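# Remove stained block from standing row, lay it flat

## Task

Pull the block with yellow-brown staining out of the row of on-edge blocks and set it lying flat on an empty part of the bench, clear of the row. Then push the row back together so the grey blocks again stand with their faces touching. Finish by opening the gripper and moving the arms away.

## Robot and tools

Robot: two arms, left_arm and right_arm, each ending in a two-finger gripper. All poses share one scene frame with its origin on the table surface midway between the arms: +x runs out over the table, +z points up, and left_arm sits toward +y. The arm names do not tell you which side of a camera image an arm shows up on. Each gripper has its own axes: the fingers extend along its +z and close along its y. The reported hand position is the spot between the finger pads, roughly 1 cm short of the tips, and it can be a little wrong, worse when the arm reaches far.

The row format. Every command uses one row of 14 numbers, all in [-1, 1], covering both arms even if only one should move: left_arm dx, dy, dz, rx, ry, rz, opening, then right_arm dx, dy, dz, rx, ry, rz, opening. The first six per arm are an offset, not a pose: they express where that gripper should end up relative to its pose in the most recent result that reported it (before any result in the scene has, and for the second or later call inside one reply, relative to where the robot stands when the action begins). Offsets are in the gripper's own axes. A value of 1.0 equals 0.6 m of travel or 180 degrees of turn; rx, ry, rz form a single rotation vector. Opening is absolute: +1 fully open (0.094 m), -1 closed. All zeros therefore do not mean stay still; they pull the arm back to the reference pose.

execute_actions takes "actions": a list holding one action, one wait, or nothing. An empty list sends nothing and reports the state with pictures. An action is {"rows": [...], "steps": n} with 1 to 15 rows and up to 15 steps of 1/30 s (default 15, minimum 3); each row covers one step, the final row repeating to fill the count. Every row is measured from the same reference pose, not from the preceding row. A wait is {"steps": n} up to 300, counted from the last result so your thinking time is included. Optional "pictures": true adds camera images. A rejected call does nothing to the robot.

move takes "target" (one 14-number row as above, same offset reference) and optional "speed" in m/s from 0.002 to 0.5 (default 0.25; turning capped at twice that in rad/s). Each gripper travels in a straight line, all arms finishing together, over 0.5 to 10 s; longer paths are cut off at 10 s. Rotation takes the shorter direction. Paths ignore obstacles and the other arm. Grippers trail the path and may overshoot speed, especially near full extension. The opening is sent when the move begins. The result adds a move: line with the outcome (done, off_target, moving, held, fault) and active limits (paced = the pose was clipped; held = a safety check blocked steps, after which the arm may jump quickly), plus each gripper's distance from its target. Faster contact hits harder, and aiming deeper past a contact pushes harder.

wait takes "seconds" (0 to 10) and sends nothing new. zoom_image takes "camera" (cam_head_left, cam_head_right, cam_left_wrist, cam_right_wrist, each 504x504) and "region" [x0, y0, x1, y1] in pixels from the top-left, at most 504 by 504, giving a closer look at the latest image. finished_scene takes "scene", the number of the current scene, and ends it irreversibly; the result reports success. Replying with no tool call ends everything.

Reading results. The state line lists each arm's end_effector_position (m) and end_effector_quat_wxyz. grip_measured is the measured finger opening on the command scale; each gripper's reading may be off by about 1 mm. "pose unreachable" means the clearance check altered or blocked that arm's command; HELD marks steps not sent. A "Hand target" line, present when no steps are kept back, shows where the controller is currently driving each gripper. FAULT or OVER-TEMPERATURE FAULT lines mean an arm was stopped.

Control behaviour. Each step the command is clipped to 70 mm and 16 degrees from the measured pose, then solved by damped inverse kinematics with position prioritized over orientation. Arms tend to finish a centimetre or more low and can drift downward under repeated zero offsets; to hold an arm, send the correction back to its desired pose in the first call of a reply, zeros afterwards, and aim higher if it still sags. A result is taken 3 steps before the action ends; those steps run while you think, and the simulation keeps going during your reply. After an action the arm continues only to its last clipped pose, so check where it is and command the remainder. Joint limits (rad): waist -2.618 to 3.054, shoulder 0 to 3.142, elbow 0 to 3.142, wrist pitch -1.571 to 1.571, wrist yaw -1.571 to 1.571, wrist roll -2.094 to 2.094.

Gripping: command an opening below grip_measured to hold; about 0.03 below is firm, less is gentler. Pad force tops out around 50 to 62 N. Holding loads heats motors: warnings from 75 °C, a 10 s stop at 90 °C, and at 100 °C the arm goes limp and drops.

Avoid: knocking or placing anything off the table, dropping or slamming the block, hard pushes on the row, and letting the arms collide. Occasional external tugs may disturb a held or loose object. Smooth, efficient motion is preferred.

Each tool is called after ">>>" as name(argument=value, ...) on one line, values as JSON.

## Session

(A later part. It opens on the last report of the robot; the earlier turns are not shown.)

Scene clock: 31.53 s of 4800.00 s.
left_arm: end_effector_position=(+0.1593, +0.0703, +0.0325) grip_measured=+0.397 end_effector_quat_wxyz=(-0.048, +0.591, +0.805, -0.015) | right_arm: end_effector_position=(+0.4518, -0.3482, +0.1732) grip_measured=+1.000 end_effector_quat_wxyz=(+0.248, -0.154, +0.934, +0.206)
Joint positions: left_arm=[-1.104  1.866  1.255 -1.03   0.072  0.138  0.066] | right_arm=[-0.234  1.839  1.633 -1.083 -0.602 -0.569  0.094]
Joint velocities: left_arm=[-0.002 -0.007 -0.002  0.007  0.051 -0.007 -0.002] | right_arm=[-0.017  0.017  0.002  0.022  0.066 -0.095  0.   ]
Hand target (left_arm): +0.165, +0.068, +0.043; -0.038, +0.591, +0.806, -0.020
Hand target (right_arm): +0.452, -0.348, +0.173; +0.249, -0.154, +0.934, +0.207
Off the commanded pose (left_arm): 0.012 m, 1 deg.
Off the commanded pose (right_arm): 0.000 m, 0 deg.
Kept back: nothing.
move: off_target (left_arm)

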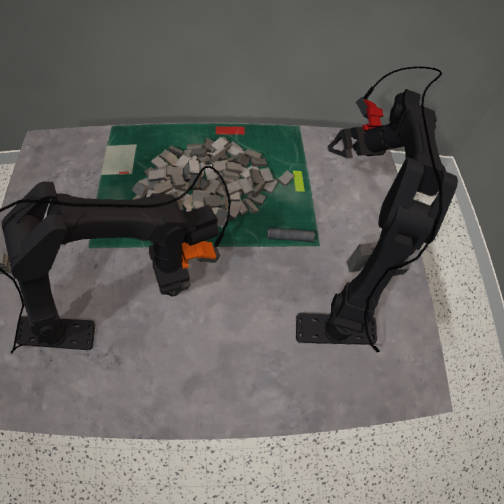

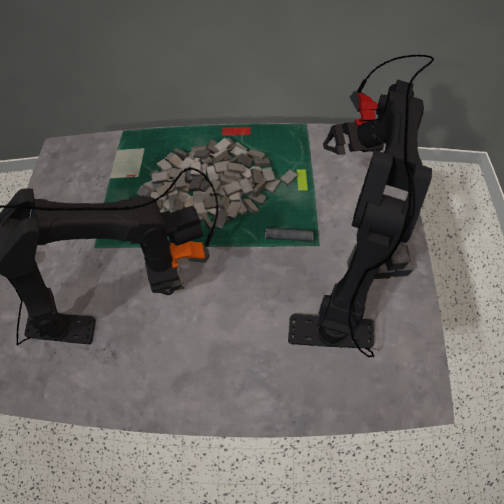

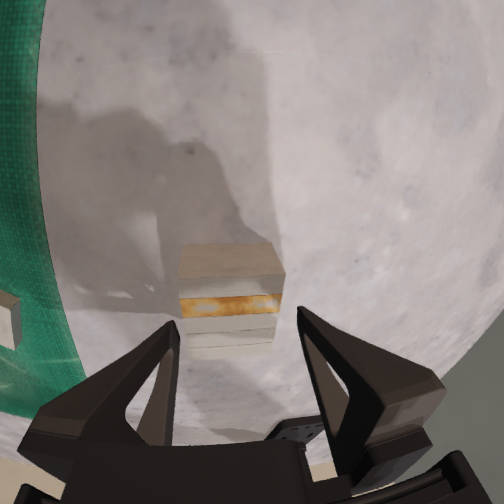

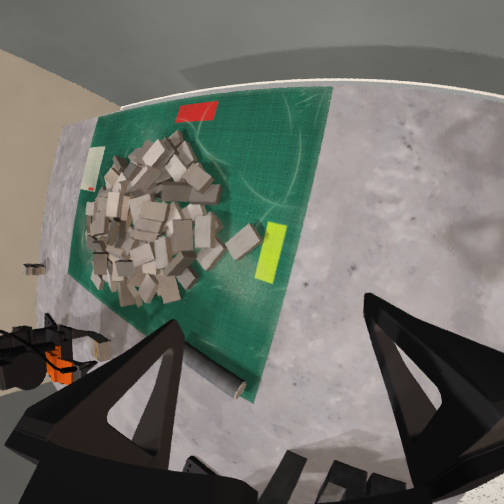

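>>> move(target=[-0.02,0,0.008,0,0.025,0,0.4,0,0,0,0,0,0,1], speed=0.05)

Scene clock: 32.93 s of 4800.00 s.
left_arm: end_effector_position=(+0.1637, +0.0622, +0.0267) grip_measured=+0.397 end_effector_quat_wxyz=(-0.076, +0.589, +0.805, +0.002) | right_arm: end_effector_position=(+0.4517, -0.3485, +0.1730) grip_measured=+1.000 end_effector_quat_wxyz=(+0.248, -0.154, +0.934, +0.205)
Joint positions: left_arm=[-1.104  1.966  1.361 -1.102  0.069  0.139  0.066] | right_arm=[-0.234  1.839  1.633 -1.083 -0.6   -0.569  0.094]
Joint velocities: left_arm=[-0.012 -0.012  0.017 -0.066  0.081 -0.022  0.   ] | right_arm=[-0.007  0.002 -0.007 -0.051  0.066 -0.022  0.   ]
Hand target (left_arm): +0.162, +0.059, +0.027; -0.079, +0.591, +0.803, +0.008
Hand target (right_arm): +0.452, -0.348, +0.173; +0.248, -0.154, +0.934, +0.206
Off the commanded pose (left_arm): 0.003 m, 1 deg.
Off the commanded pose (right_arm): 0.000 m, 0 deg.
Kept back: nothing.
move: done

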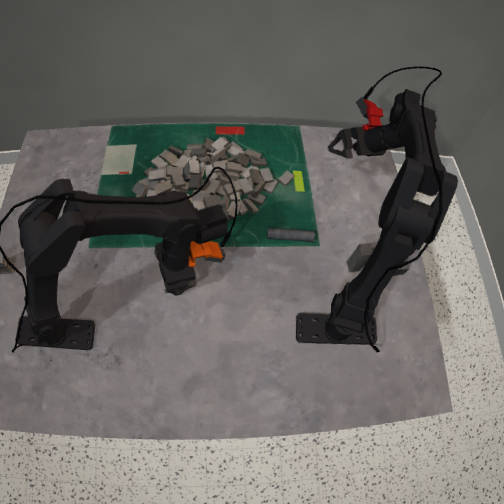

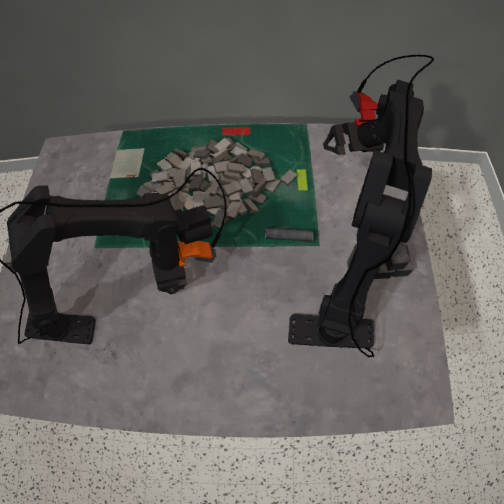

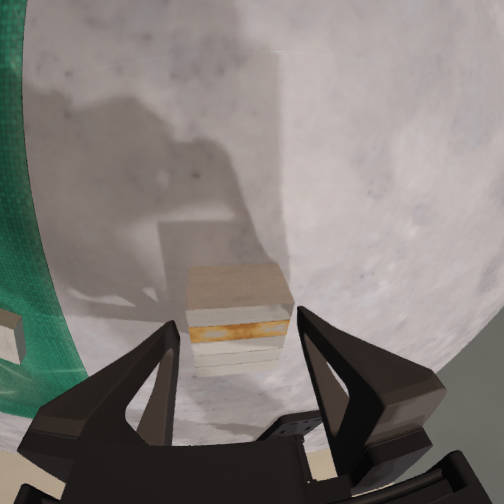

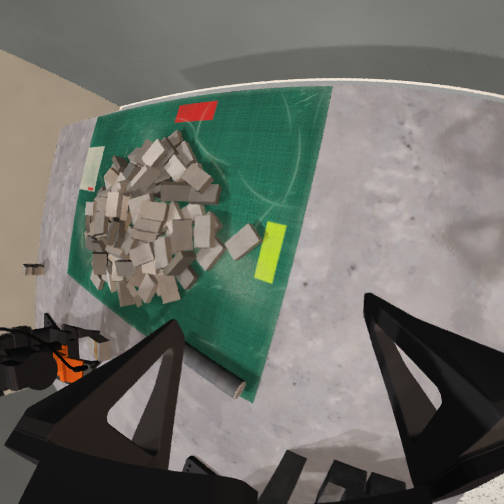

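>>> move(target=[0,0,0,0,-0.07,0,0.4,0,0,0,0,0,0,1], speed=0.05)

Scene clock: 35.80 s of 4800.00 s.
left_arm: end_effector_position=(+0.1614, +0.0594, +0.0254) grip_measured=+0.397 end_effector_quat_wxyz=(+0.008, +0.593, +0.803, -0.054) | right_arm: end_effector_position=(+0.4517, -0.3487, +0.1728) grip_measured=+1.000 end_effector_quat_wxyz=(+0.248, -0.154, +0.935, +0.204)
Joint positions: left_arm=[-1.104  1.795  1.133 -0.843  0.087  0.139  0.066] | right_arm=[-0.234  1.839  1.633 -1.083 -0.598 -0.569  0.094]
Joint velocities: left_arm=[ 0.007  0.002 -0.002 -0.007  0.007  0.037 -0.   ] | right_arm=[-0.012 -0.007  0.002  0.051 -0.007 -0.022  0.   ]
Hand target (left_arm): +0.164, +0.062, +0.027; +0.013, +0.587, +0.807, -0.062
Hand target (right_arm): +0.452, -0.348, +0.173; +0.248, -0.154, +0.934, +0.205
Off the commanded pose (left_arm): 0.004 m, 1 deg.
Off the commanded pose (right_arm): 0.000 m, 0 deg.
Kept back: nothing.
move: done

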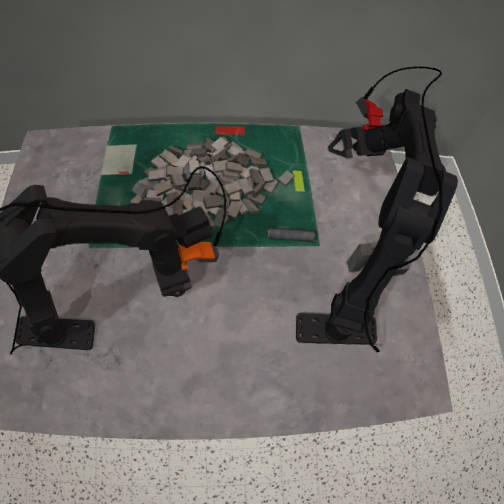

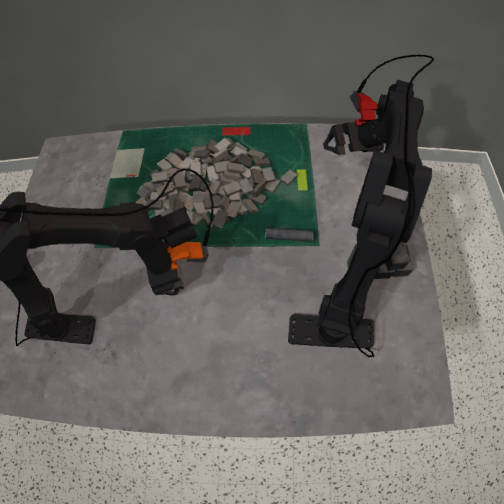

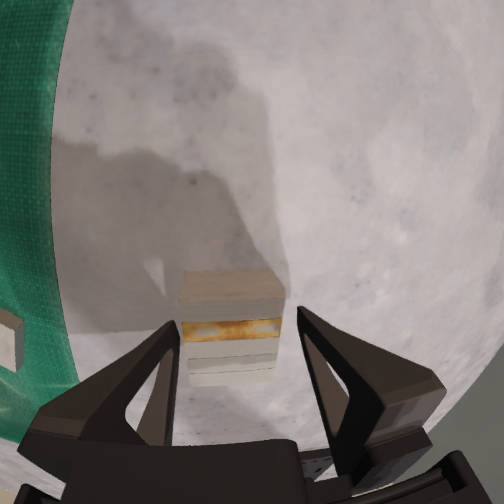

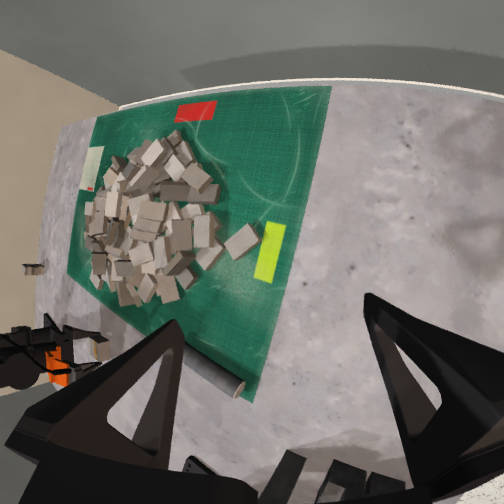

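Try gripping.

>>> move(target=[0,0,0,0,0,0,-0.2,0,0,0,0,0,0,1])

>>> move(target=[0,0,-0.07,0,0,0,-0.2,0,0,0,0,0,0,1], speed=0.05)

Scene clock: 36.73 s of 4800.00 s.
left_arm: end_effector_position=(+0.1622, +0.0591, +0.0254) grip_measured=-0.062 end_effector_quat_wxyz=(+0.010, +0.593, +0.804, -0.053) | right_arm: end_effector_position=(+0.4517, -0.3490, +0.1727) grip_measured=+1.000 end_effector_quat_wxyz=(+0.247, -0.153, +0.935, +0.203)
Joint positions: left_arm=[-1.104  1.795  1.133 -0.841  0.084  0.139  0.044] | right_arm=[-0.234  1.839  1.633 -1.083 -0.596 -0.569  0.094]
Joint velocities: left_arm=[ 0.012  0.012 -0.007 -0.022  0.007  0.037  0.001] | right_arm=[-0.007 -0.007 -0.012  0.022 -0.022 -0.022  0.   ]
Hand target (left_arm): +0.161, +0.059, +0.025; +0.008, +0.593, +0.804, -0.054
Hand target (right_arm): +0.452, -0.349, +0.173; +0.248, -0.154, +0.935, +0.204
Off the commanded pose (left_arm): 0.001 m, 0 deg.
Off the commanded pose (right_arm): 0.000 m, 0 deg.
Kept back: nothing.
move: done

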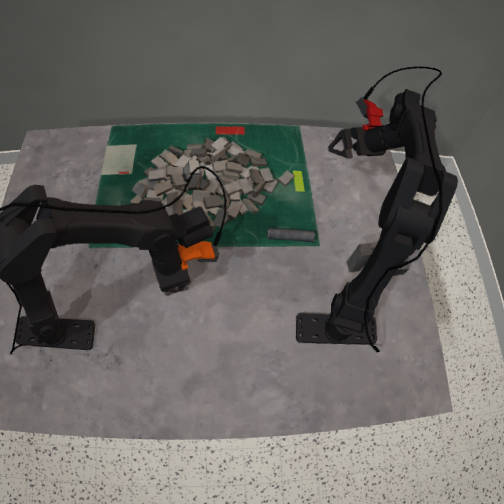

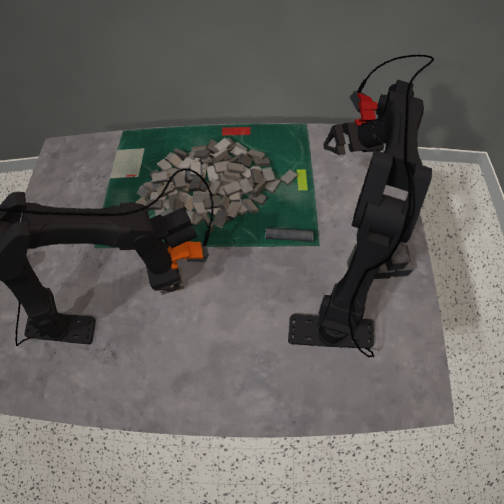

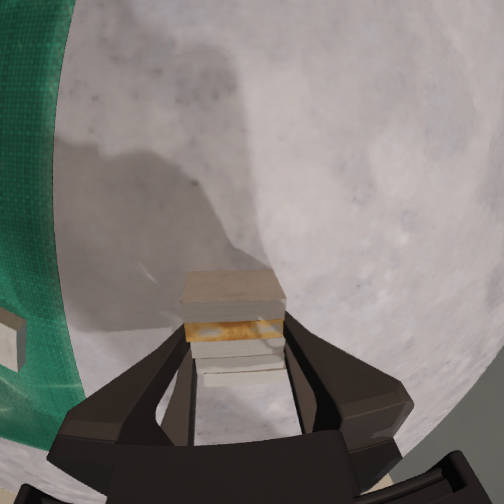

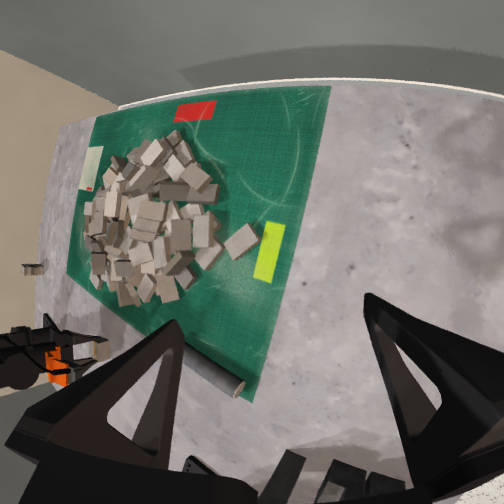

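Scene clock: 38.03 s of 4800.00 s.
left_arm: end_effector_position=(+0.1585, +0.0671, +0.0508) grip_measured=-0.062 end_effector_quat_wxyz=(-0.006, +0.592, +0.804, -0.044) | right_arm: end_effector_position=(+0.4516, -0.3493, +0.1725) grip_measured=+1.000 end_effector_quat_wxyz=(+0.247, -0.153, +0.935, +0.203)
Joint positions: left_arm=[-1.104  1.759  1.199 -0.977  0.084  0.139  0.044] | right_arm=[-0.234  1.839  1.633 -1.083 -0.594 -0.569  0.094]
Joint velocities: left_arm=[-0.002 -0.027  0.002 -0.051 -0.007 -0.007 -0.   ] | right_arm=[-0.012 -0.002  0.012 -0.007 -0.051  0.007  0.   ]
Hand target (left_arm): +0.164, +0.063, +0.067; +0.010, +0.593, +0.804, -0.053
Hand target (right_arm): +0.452, -0.349, +0.173; +0.247, -0.153, +0.935, +0.203
Off the commanded pose (left_arm): 0.018 m, 2 deg.
Off the commanded pose (right_arm): 0.000 m, 0 deg.
Kept back: nothing.
move: off_target (left_arm)

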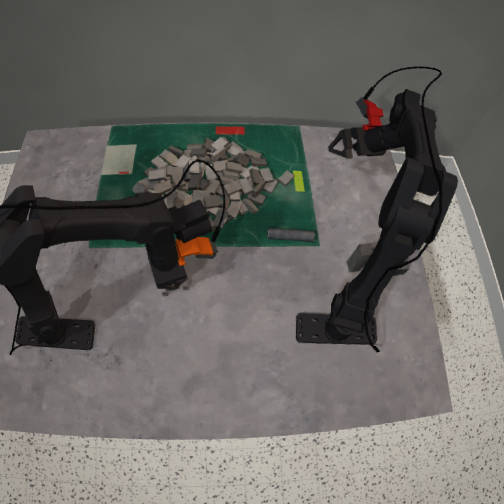

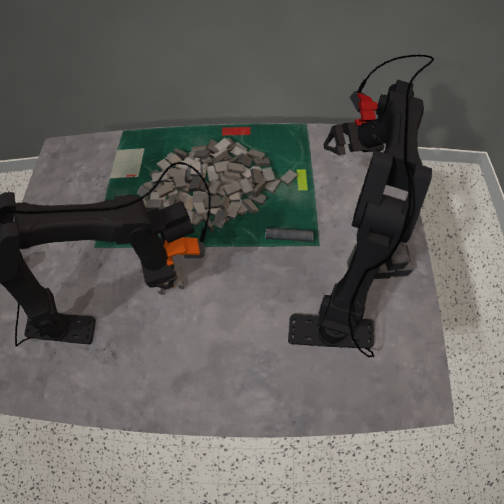

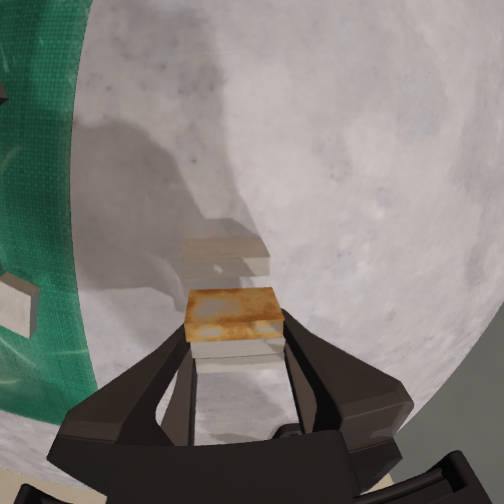

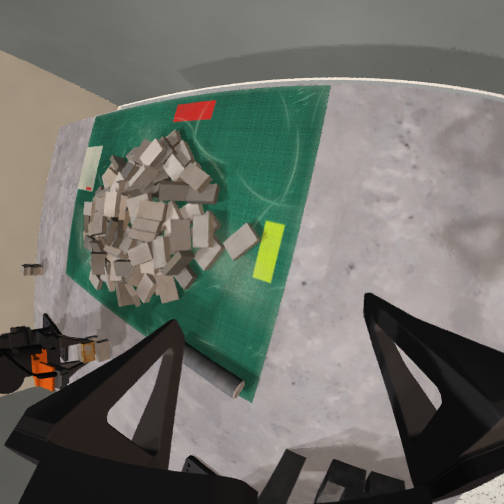

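>>> move(target=[0.03,0,0.0,0,0,0,-0.2,0,0,0,0,0,0,1], speed=0.05)

>>> move(target=[0,0,0.045,0,0,0,-0.2,0,0,0,0,0,0,1], speed=0.03)

Scene clock: 39.03 s of 4800.00 s.
left_arm: end_effector_position=(+0.1508, +0.0833, +0.0449) grip_measured=-0.062 end_effector_quat_wxyz=(-0.017, +0.592, +0.805, -0.038) | right_arm: end_effector_position=(+0.4516, -0.3496, +0.1723) grip_measured=+1.000 end_effector_quat_wxyz=(+0.247, -0.153, +0.935, +0.202)
Joint positions: left_arm=[-1.104  1.725  1.134 -0.973  0.084  0.139  0.044] | right_arm=[-0.234  1.839  1.633 -1.083 -0.592 -0.569  0.094]
Joint velocities: left_arm=[ 0.007 -0.002 -0.002 -0.022  0.022  0.007  0.   ] | right_arm=[ 0.002  0.012 -0.007 -0.051  0.051 -0.037  0.   ]
Hand target (left_arm): +0.153, +0.084, +0.050; -0.005, +0.592, +0.804, -0.044
Hand target (right_arm): +0.452, -0.349, +0.172; +0.247, -0.153, +0.935, +0.203
Off the commanded pose (left_arm): 0.006 m, 1 deg.
Off the commanded pose (right_arm): 0.000 m, 0 deg.
Kept back: nothing.
move: done

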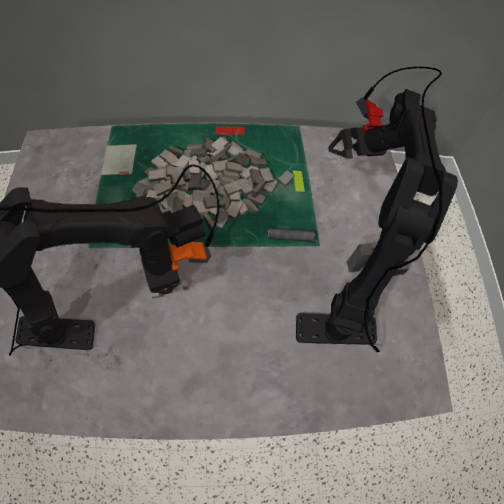

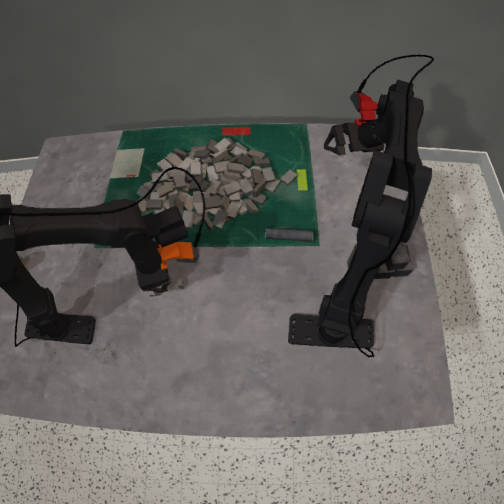

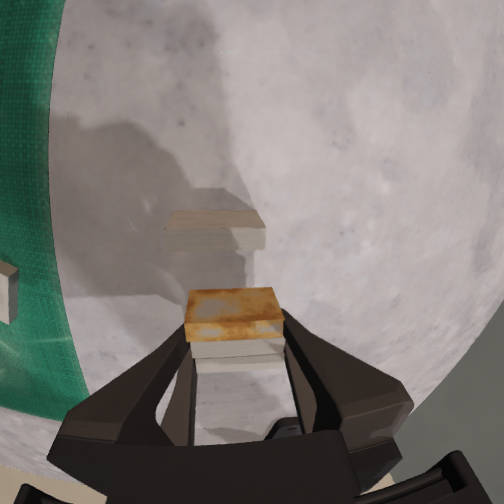

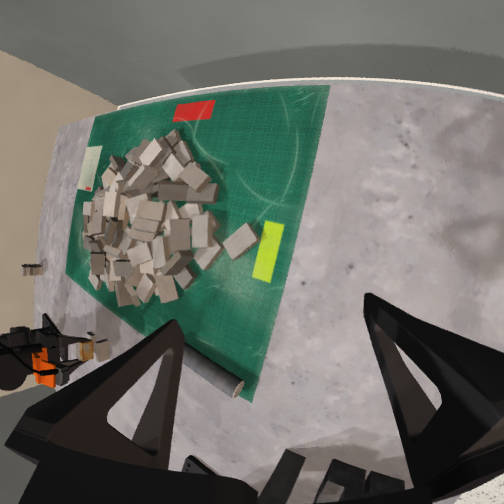

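Scene clock: 40.17 s of 4800.00 s.
left_arm: end_effector_position=(+0.1507, +0.0836, +0.0343) grip_measured=-0.062 end_effector_quat_wxyz=(-0.016, +0.592, +0.805, -0.039) | right_arm: end_effector_position=(+0.4515, -0.3499, +0.1721) grip_measured=+1.000 end_effector_quat_wxyz=(+0.246, -0.153, +0.936, +0.201)
Joint positions: left_arm=[-1.104  1.737  1.103 -0.928  0.084  0.139  0.044] | right_arm=[-0.234  1.839  1.633 -1.083 -0.59  -0.569  0.094]
Joint velocities: left_arm=[-0.022 -0.002 -0.012 -0.022 -0.022 -0.007  0.001] | right_arm=[ 0.007  0.002 -0.002 -0.037 -0.037  0.022  0.   ]
Hand target (left_arm): +0.149, +0.083, +0.019; -0.017, +0.592, +0.805, -0.038
Hand target (right_arm): +0.452, -0.350, +0.172; +0.247, -0.153, +0.935, +0.202
Off the commanded pose (left_arm): 0.016 m, 0 deg.
Off the commanded pose (right_arm): 0.000 m, 0 deg.
Kept back: nothing.
move: off_target (left_arm)

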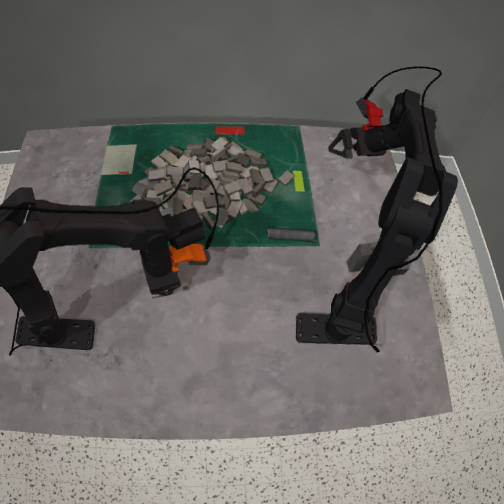

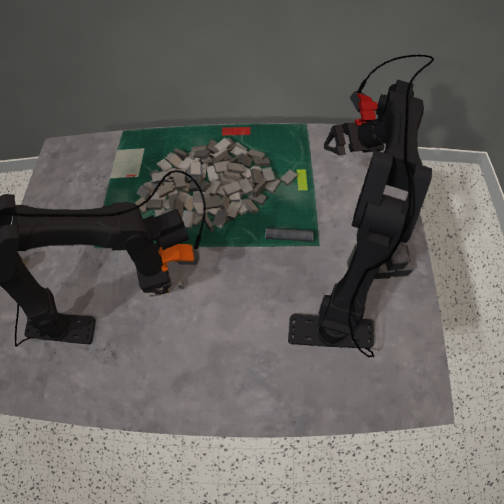

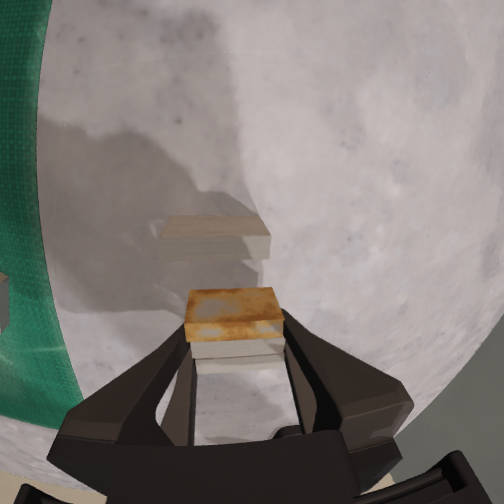

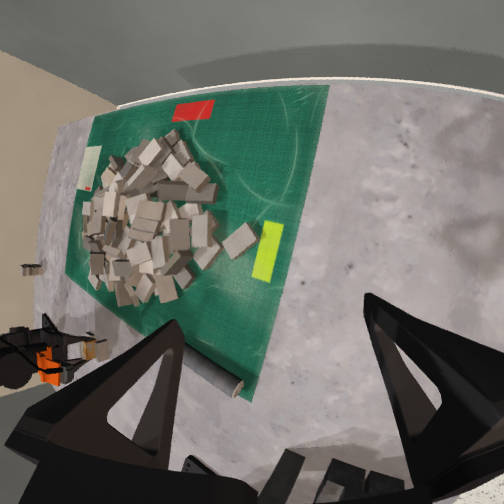

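Need z≈0.025.

>>> move(target=[0,0,0.028,0,0,0,-0.2,0,0,0,0,0,0,1], speed=0.03)

>>> move(target=[0,0,0,0,0,0,0.25,0,0,0,0,0,0,1])

Scene clock: 41.20 s of 4800.00 s.
left_arm: end_effector_position=(+0.1507, +0.0836, +0.0343) grip_measured=-0.062 end_effector_quat_wxyz=(-0.016, +0.592, +0.805, -0.039) | right_arm: end_effector_position=(+0.4515, -0.3502, +0.1719) grip_measured=+1.000 end_effector_quat_wxyz=(+0.246, -0.153, +0.936, +0.200)
Joint positions: left_arm=[-1.104  1.737  1.103 -0.928  0.084  0.139  0.044] | right_arm=[-0.234  1.839  1.633 -1.083 -0.588 -0.569  0.094]
Joint velocities: left_arm=[-0.002  0.007 -0.002  0.037 -0.051 -0.066 -0.   ] | right_arm=[ 0.002  0.007 -0.017 -0.037  0.007 -0.037  0.   ]
Hand target (left_arm): +0.149, +0.084, +0.018; -0.017, +0.592, +0.805, -0.038
Hand target (right_arm): +0.452, -0.350, +0.172; +0.246, -0.153, +0.936, +0.201
Off the commanded pose (left_arm): 0.017 m, 0 deg.
Off the commanded pose (right_arm): 0.000 m, 0 deg.
Kept back: nothing.
move: off_target (left_arm)

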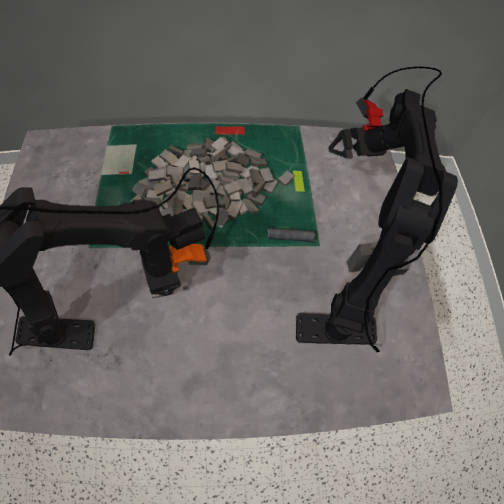

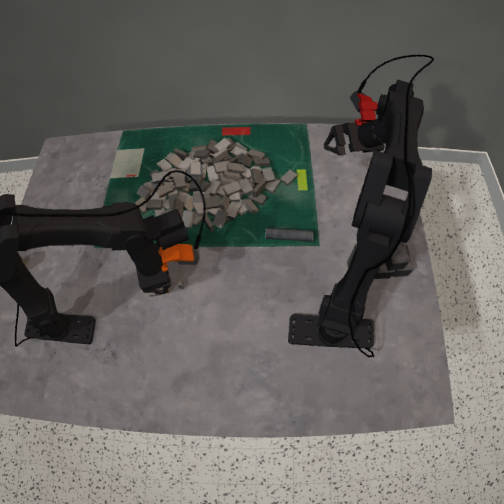

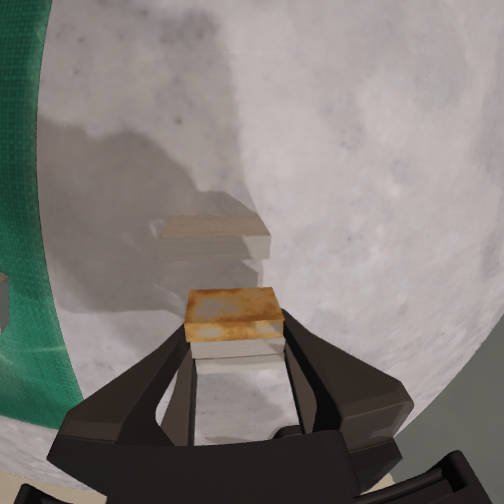

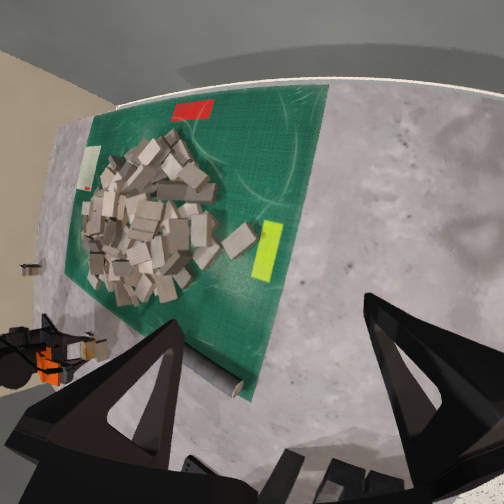

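Scene clock: 41.70 s of 4800.00 s.
left_arm: end_effector_position=(+0.1506, +0.0837, +0.0343) grip_measured=+0.247 end_effector_quat_wxyz=(-0.016, +0.592, +0.805, -0.039) | right_arm: end_effector_position=(+0.4514, -0.3504, +0.1718) grip_measured=+1.000 end_effector_quat_wxyz=(+0.246, -0.153, +0.936, +0.199)
Joint positions: left_arm=[-1.104  1.737  1.103 -0.929  0.084  0.139  0.059] | right_arm=[-0.234  1.839  1.633 -1.083 -0.587 -0.569  0.094]
Joint velocities: left_arm=[ 0.012 -0.022 -0.007 -0.051  0.066 -0.022 -0.001] | right_arm=[-0.022 -0.012 -0.007 -0.022 -0.007 -0.037  0.   ]
Hand target (left_arm): +0.151, +0.084, +0.034; -0.016, +0.592, +0.805, -0.039
Hand target (right_arm): +0.451, -0.350, +0.172; +0.246, -0.153, +0.936, +0.200
Off the commanded pose (left_arm): 0.000 m, 0 deg.
Off the commanded pose (right_arm): 0.000 m, 0 deg.
Kept back: nothing.
move: done

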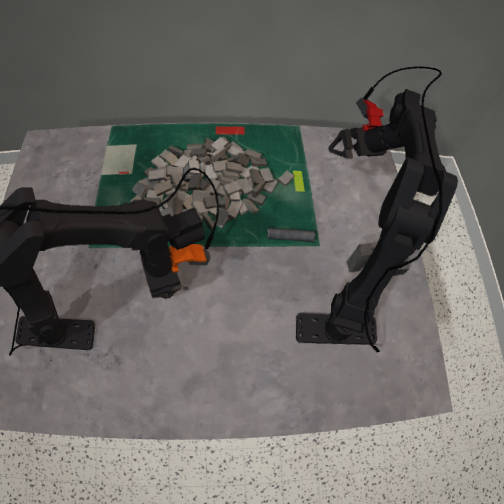

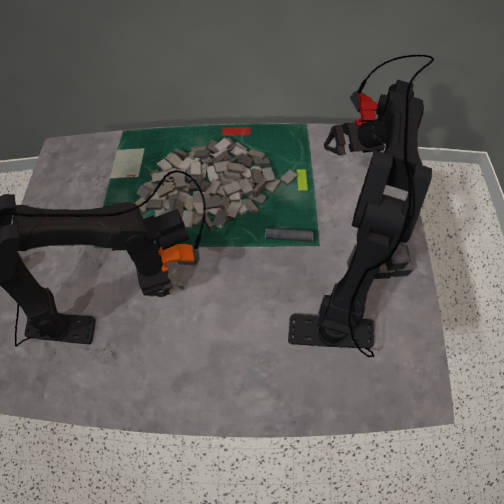

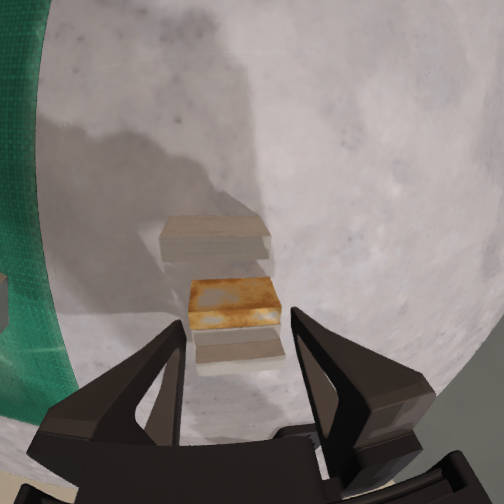

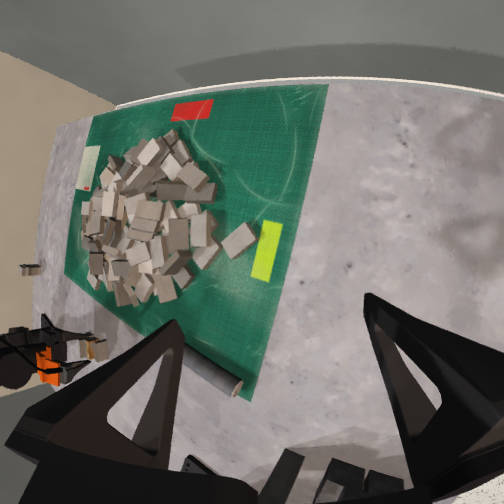

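>>> move(target=[-0.02,0,-0.1,0,0,0,0.4,0,0,0,0,0,0,1], speed=0.08)

>>> zoom_image(camera="cam_left_wrist", region=[140, 220, 340, 420])

Scene clock: 43.27 s of 4800.00 s.
left_arm: end_effector_position=(+0.1543, +0.0757, +0.0828) grip_measured=+0.397 end_effector_quat_wxyz=(-0.027, +0.592, +0.805, -0.033) | right_arm: end_effector_position=(+0.4514, -0.3507, +0.1716) grip_measured=+1.000 end_effector_quat_wxyz=(+0.245, -0.153, +0.937, +0.198)
Joint positions: left_arm=[-1.104  1.737  1.304 -1.153  0.084  0.139  0.066] | right_arm=[-0.234  1.839  1.633 -1.083 -0.585 -0.569  0.094]
Joint velocities: left_arm=[-0.002 -0.012 -0.017  0.022  0.007 -0.066  0.   ] | right_arm=[ 0.002 -0.012 -0.002  0.007 -0.051  0.007  0.   ]
Hand target (left_arm): +0.158, +0.075, +0.094; -0.016, +0.592, +0.805, -0.039
Hand target (right_arm): +0.451, -0.350, +0.172; +0.246, -0.153, +0.936, +0.199
Off the commanded pose (left_arm): 0.012 m, 1 deg.
Off the commanded pose (right_arm): 0.000 m, 0 deg.
Kept back: nothing.
move: off_target (left_arm)

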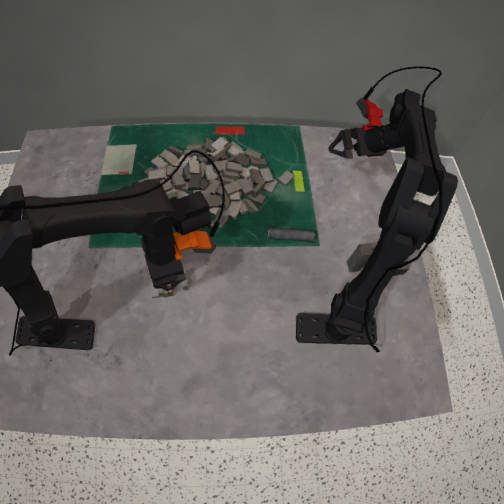

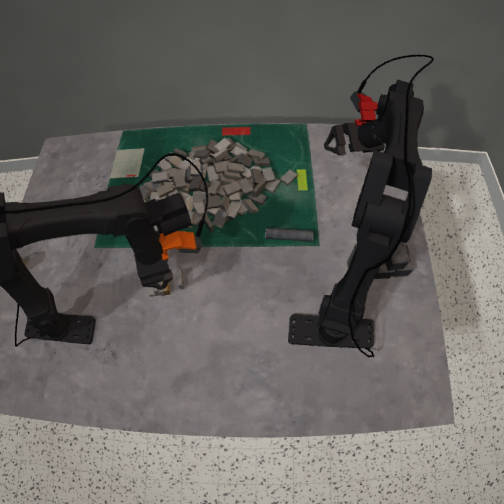

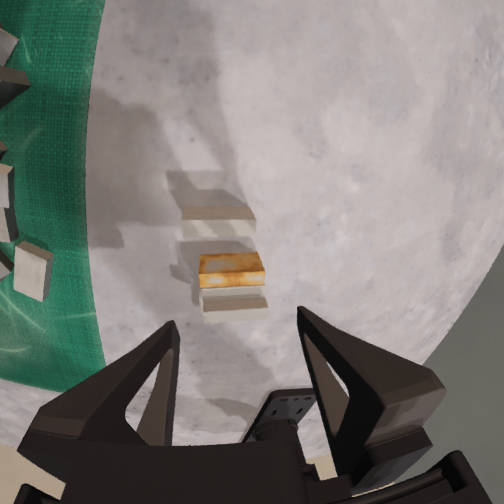

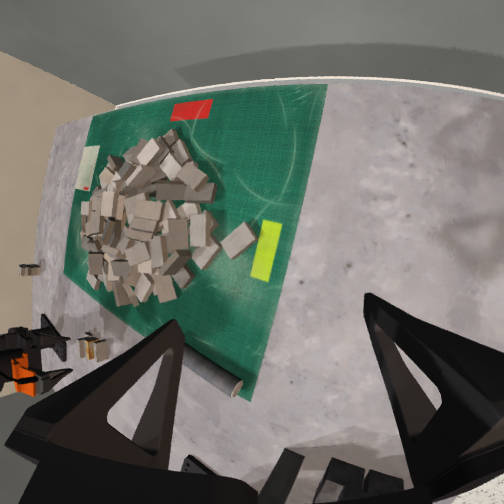

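Region (140, 220, 340, 420) of cam_left_wrist's 504x504 image, scaled by 2.520, with more detail than that image has.

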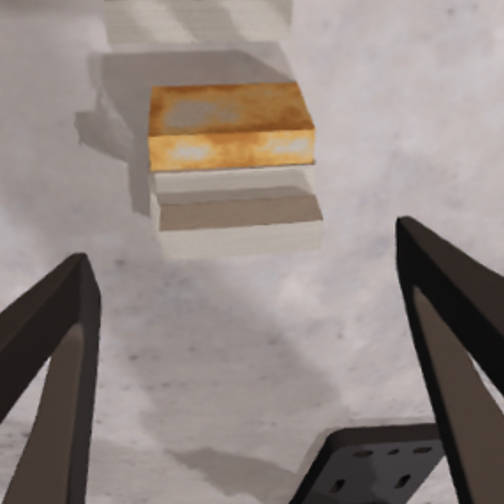

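>>> move(target=[0,0,0.105,0,0,0,0.4,0,0,0,0,0,0,1], speed=0.06)

Scene clock: 45.07 s of 4800.00 s.
left_arm: end_effector_position=(+0.1555, +0.0731, +0.0288) grip_measured=+0.397 end_effector_quat_wxyz=(-0.019, +0.590, +0.806, -0.038) | right_arm: end_effector_position=(+0.4514, -0.3510, +0.1714) grip_measured=+1.000 end_effector_quat_wxyz=(+0.245, -0.153, +0.937, +0.198)
Joint positions: left_arm=[-1.104  1.791  1.145 -0.921  0.084  0.134  0.066] | right_arm=[-0.234  1.839  1.633 -1.083 -0.583 -0.569  0.094]
Joint velocities: left_arm=[ 0.012  0.002  0.007  0.022 -0.007 -0.037 -0.001] | right_arm=[ 0.022 -0.002  0.002 -0.007 -0.037  0.037  0.   ]
Hand target (left_arm): +0.150, +0.075, +0.020; -0.027, +0.592, +0.805, -0.033
Hand target (right_arm): +0.451, -0.351, +0.172; +0.245, -0.153, +0.937, +0.198
Off the commanded pose (left_arm): 0.011 m, 1 deg.
Off the commanded pose (right_arm): 0.000 m, 0 deg.
Kept back: nothing.
move: off_target (left_arm)

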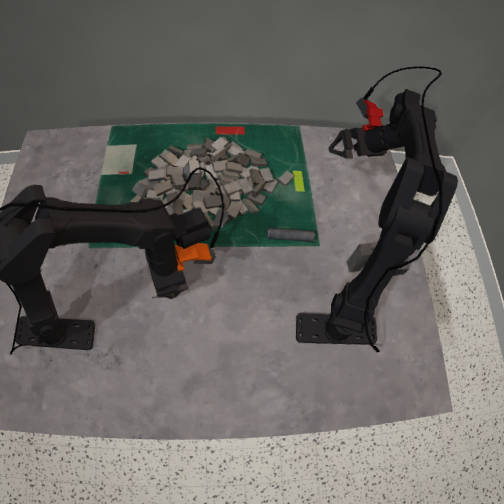

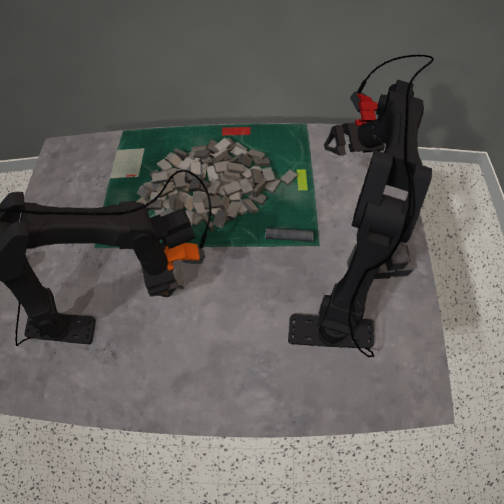

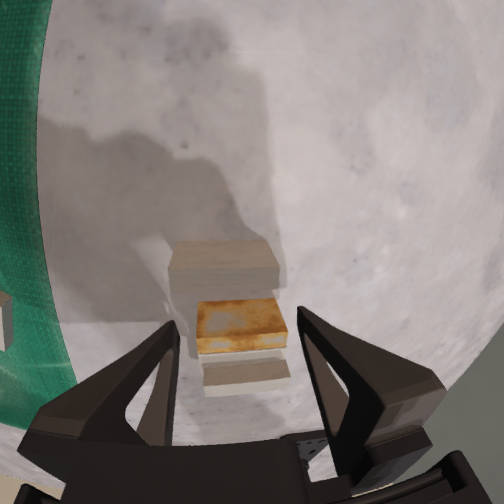

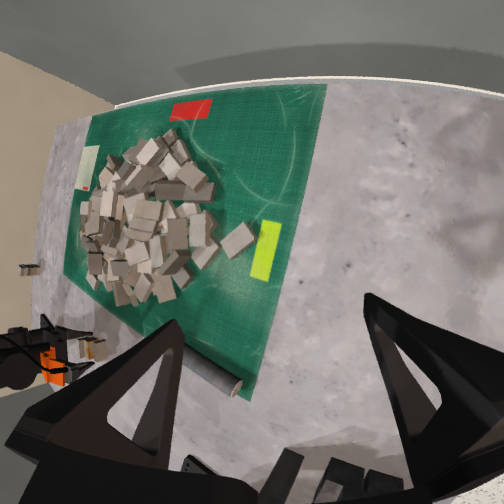

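>>> move(target=[0.003,0,0,0,0,0,-0.2,0,0,0,0,0,0,1])

>>> move(target=[0,0,-0.1,0,0,0,-0.2,0,0,0,0,0,0,1], speed=0.06)

Scene clock: 46.00 s of 4800.00 s.
left_arm: end_effector_position=(+0.1555, +0.0728, +0.0288) grip_measured=-0.070 end_effector_quat_wxyz=(-0.018, +0.590, +0.806, -0.038) | right_arm: end_effector_position=(+0.4513, -0.3512, +0.1713) grip_measured=+1.000 end_effector_quat_wxyz=(+0.245, -0.153, +0.937, +0.197)
Joint positions: left_arm=[-1.104  1.791  1.145 -0.92   0.085  0.134  0.044] | right_arm=[-0.234  1.839  1.633 -1.083 -0.581 -0.569  0.094]
Joint velocities: left_arm=[-0.002  0.007 -0.012 -0.095  0.007  0.007 -0.002] | right_arm=[-0.007 -0.012  0.012  0.037 -0.007  0.022  0.   ]
Hand target (left_arm): +0.155, +0.075, +0.029; -0.019, +0.590, +0.806, -0.037
Hand target (right_arm): +0.451, -0.351, +0.171; +0.245, -0.153, +0.937, +0.198
Off the commanded pose (left_arm): 0.002 m, 0 deg.
Off the commanded pose (right_arm): 0.000 m, 0 deg.
Kept back: nothing.
move: done

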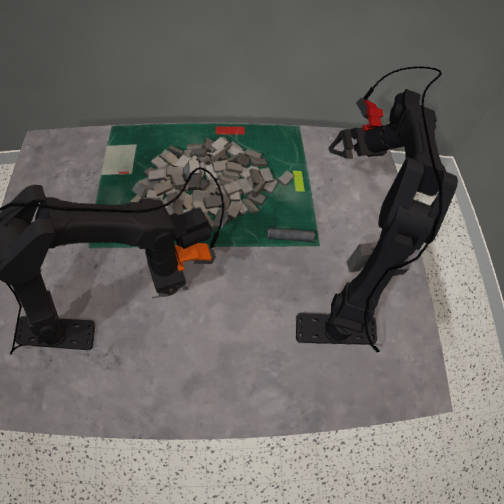

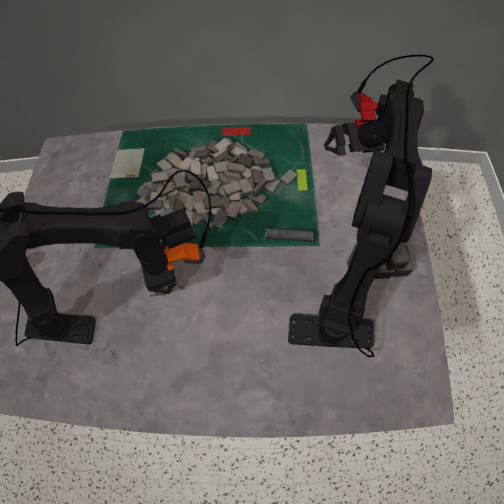

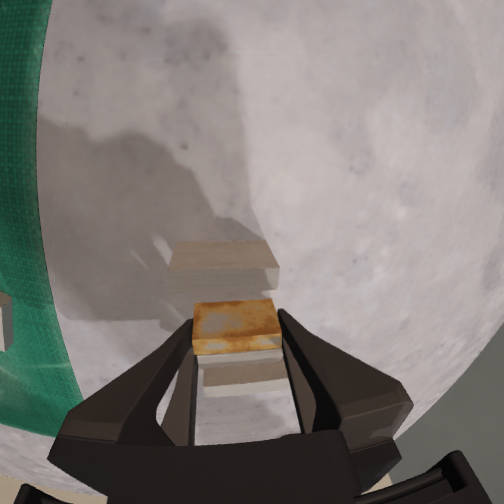

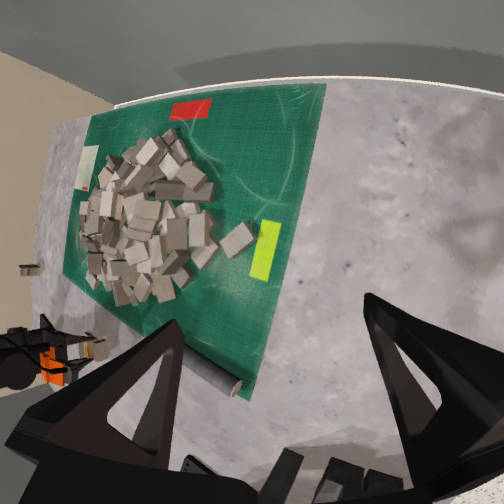

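Scene clock: 47.50 s of 4800.00 s.
left_arm: end_effector_position=(+0.1537, +0.0766, +0.0744) grip_measured=-0.070 end_effector_quat_wxyz=(-0.032, +0.591, +0.806, -0.031) | right_arm: end_effector_position=(+0.4513, -0.3515, +0.1711) grip_measured=+1.000 end_effector_quat_wxyz=(+0.244, -0.153, +0.937, +0.196)
Joint positions: left_arm=[-1.104  1.75   1.284 -1.132  0.085  0.137  0.044] | right_arm=[-0.234  1.839  1.633 -1.083 -0.579 -0.569  0.094]
Joint velocities: left_arm=[ 0.012 -0.007 -0.002  0.051 -0.007  0.037  0.   ] | right_arm=[-0.002  0.002 -0.002 -0.007  0.007  0.066  0.   ]
Hand target (left_arm): +0.159, +0.075, +0.088; -0.018, +0.590, +0.806, -0.038
Hand target (right_arm): +0.451, -0.351, +0.171; +0.245, -0.153, +0.937, +0.197
Off the commanded pose (left_arm): 0.016 m, 2 deg.
Off the commanded pose (right_arm): 0.000 m, 0 deg.
Kept back: nothing.
move: off_target (left_arm)

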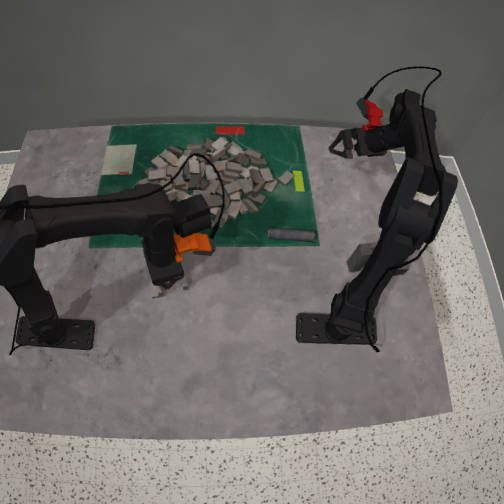

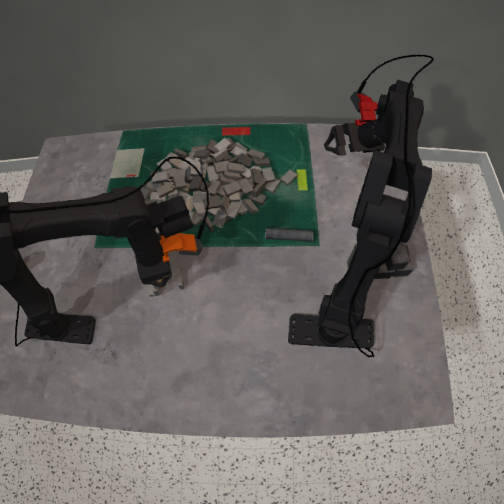

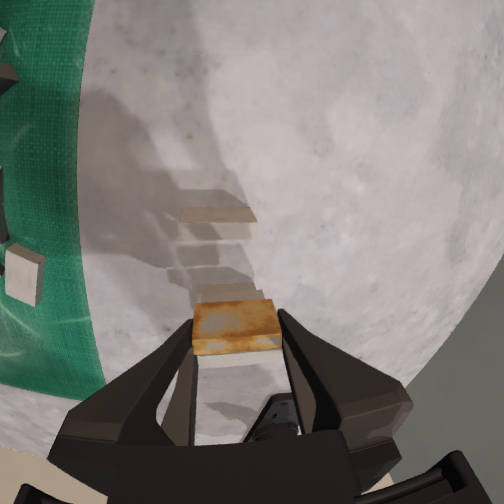

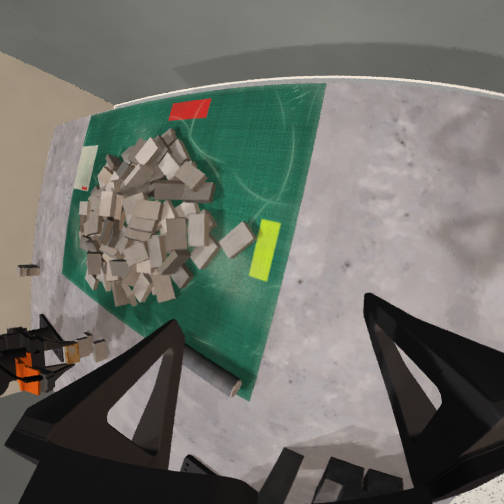

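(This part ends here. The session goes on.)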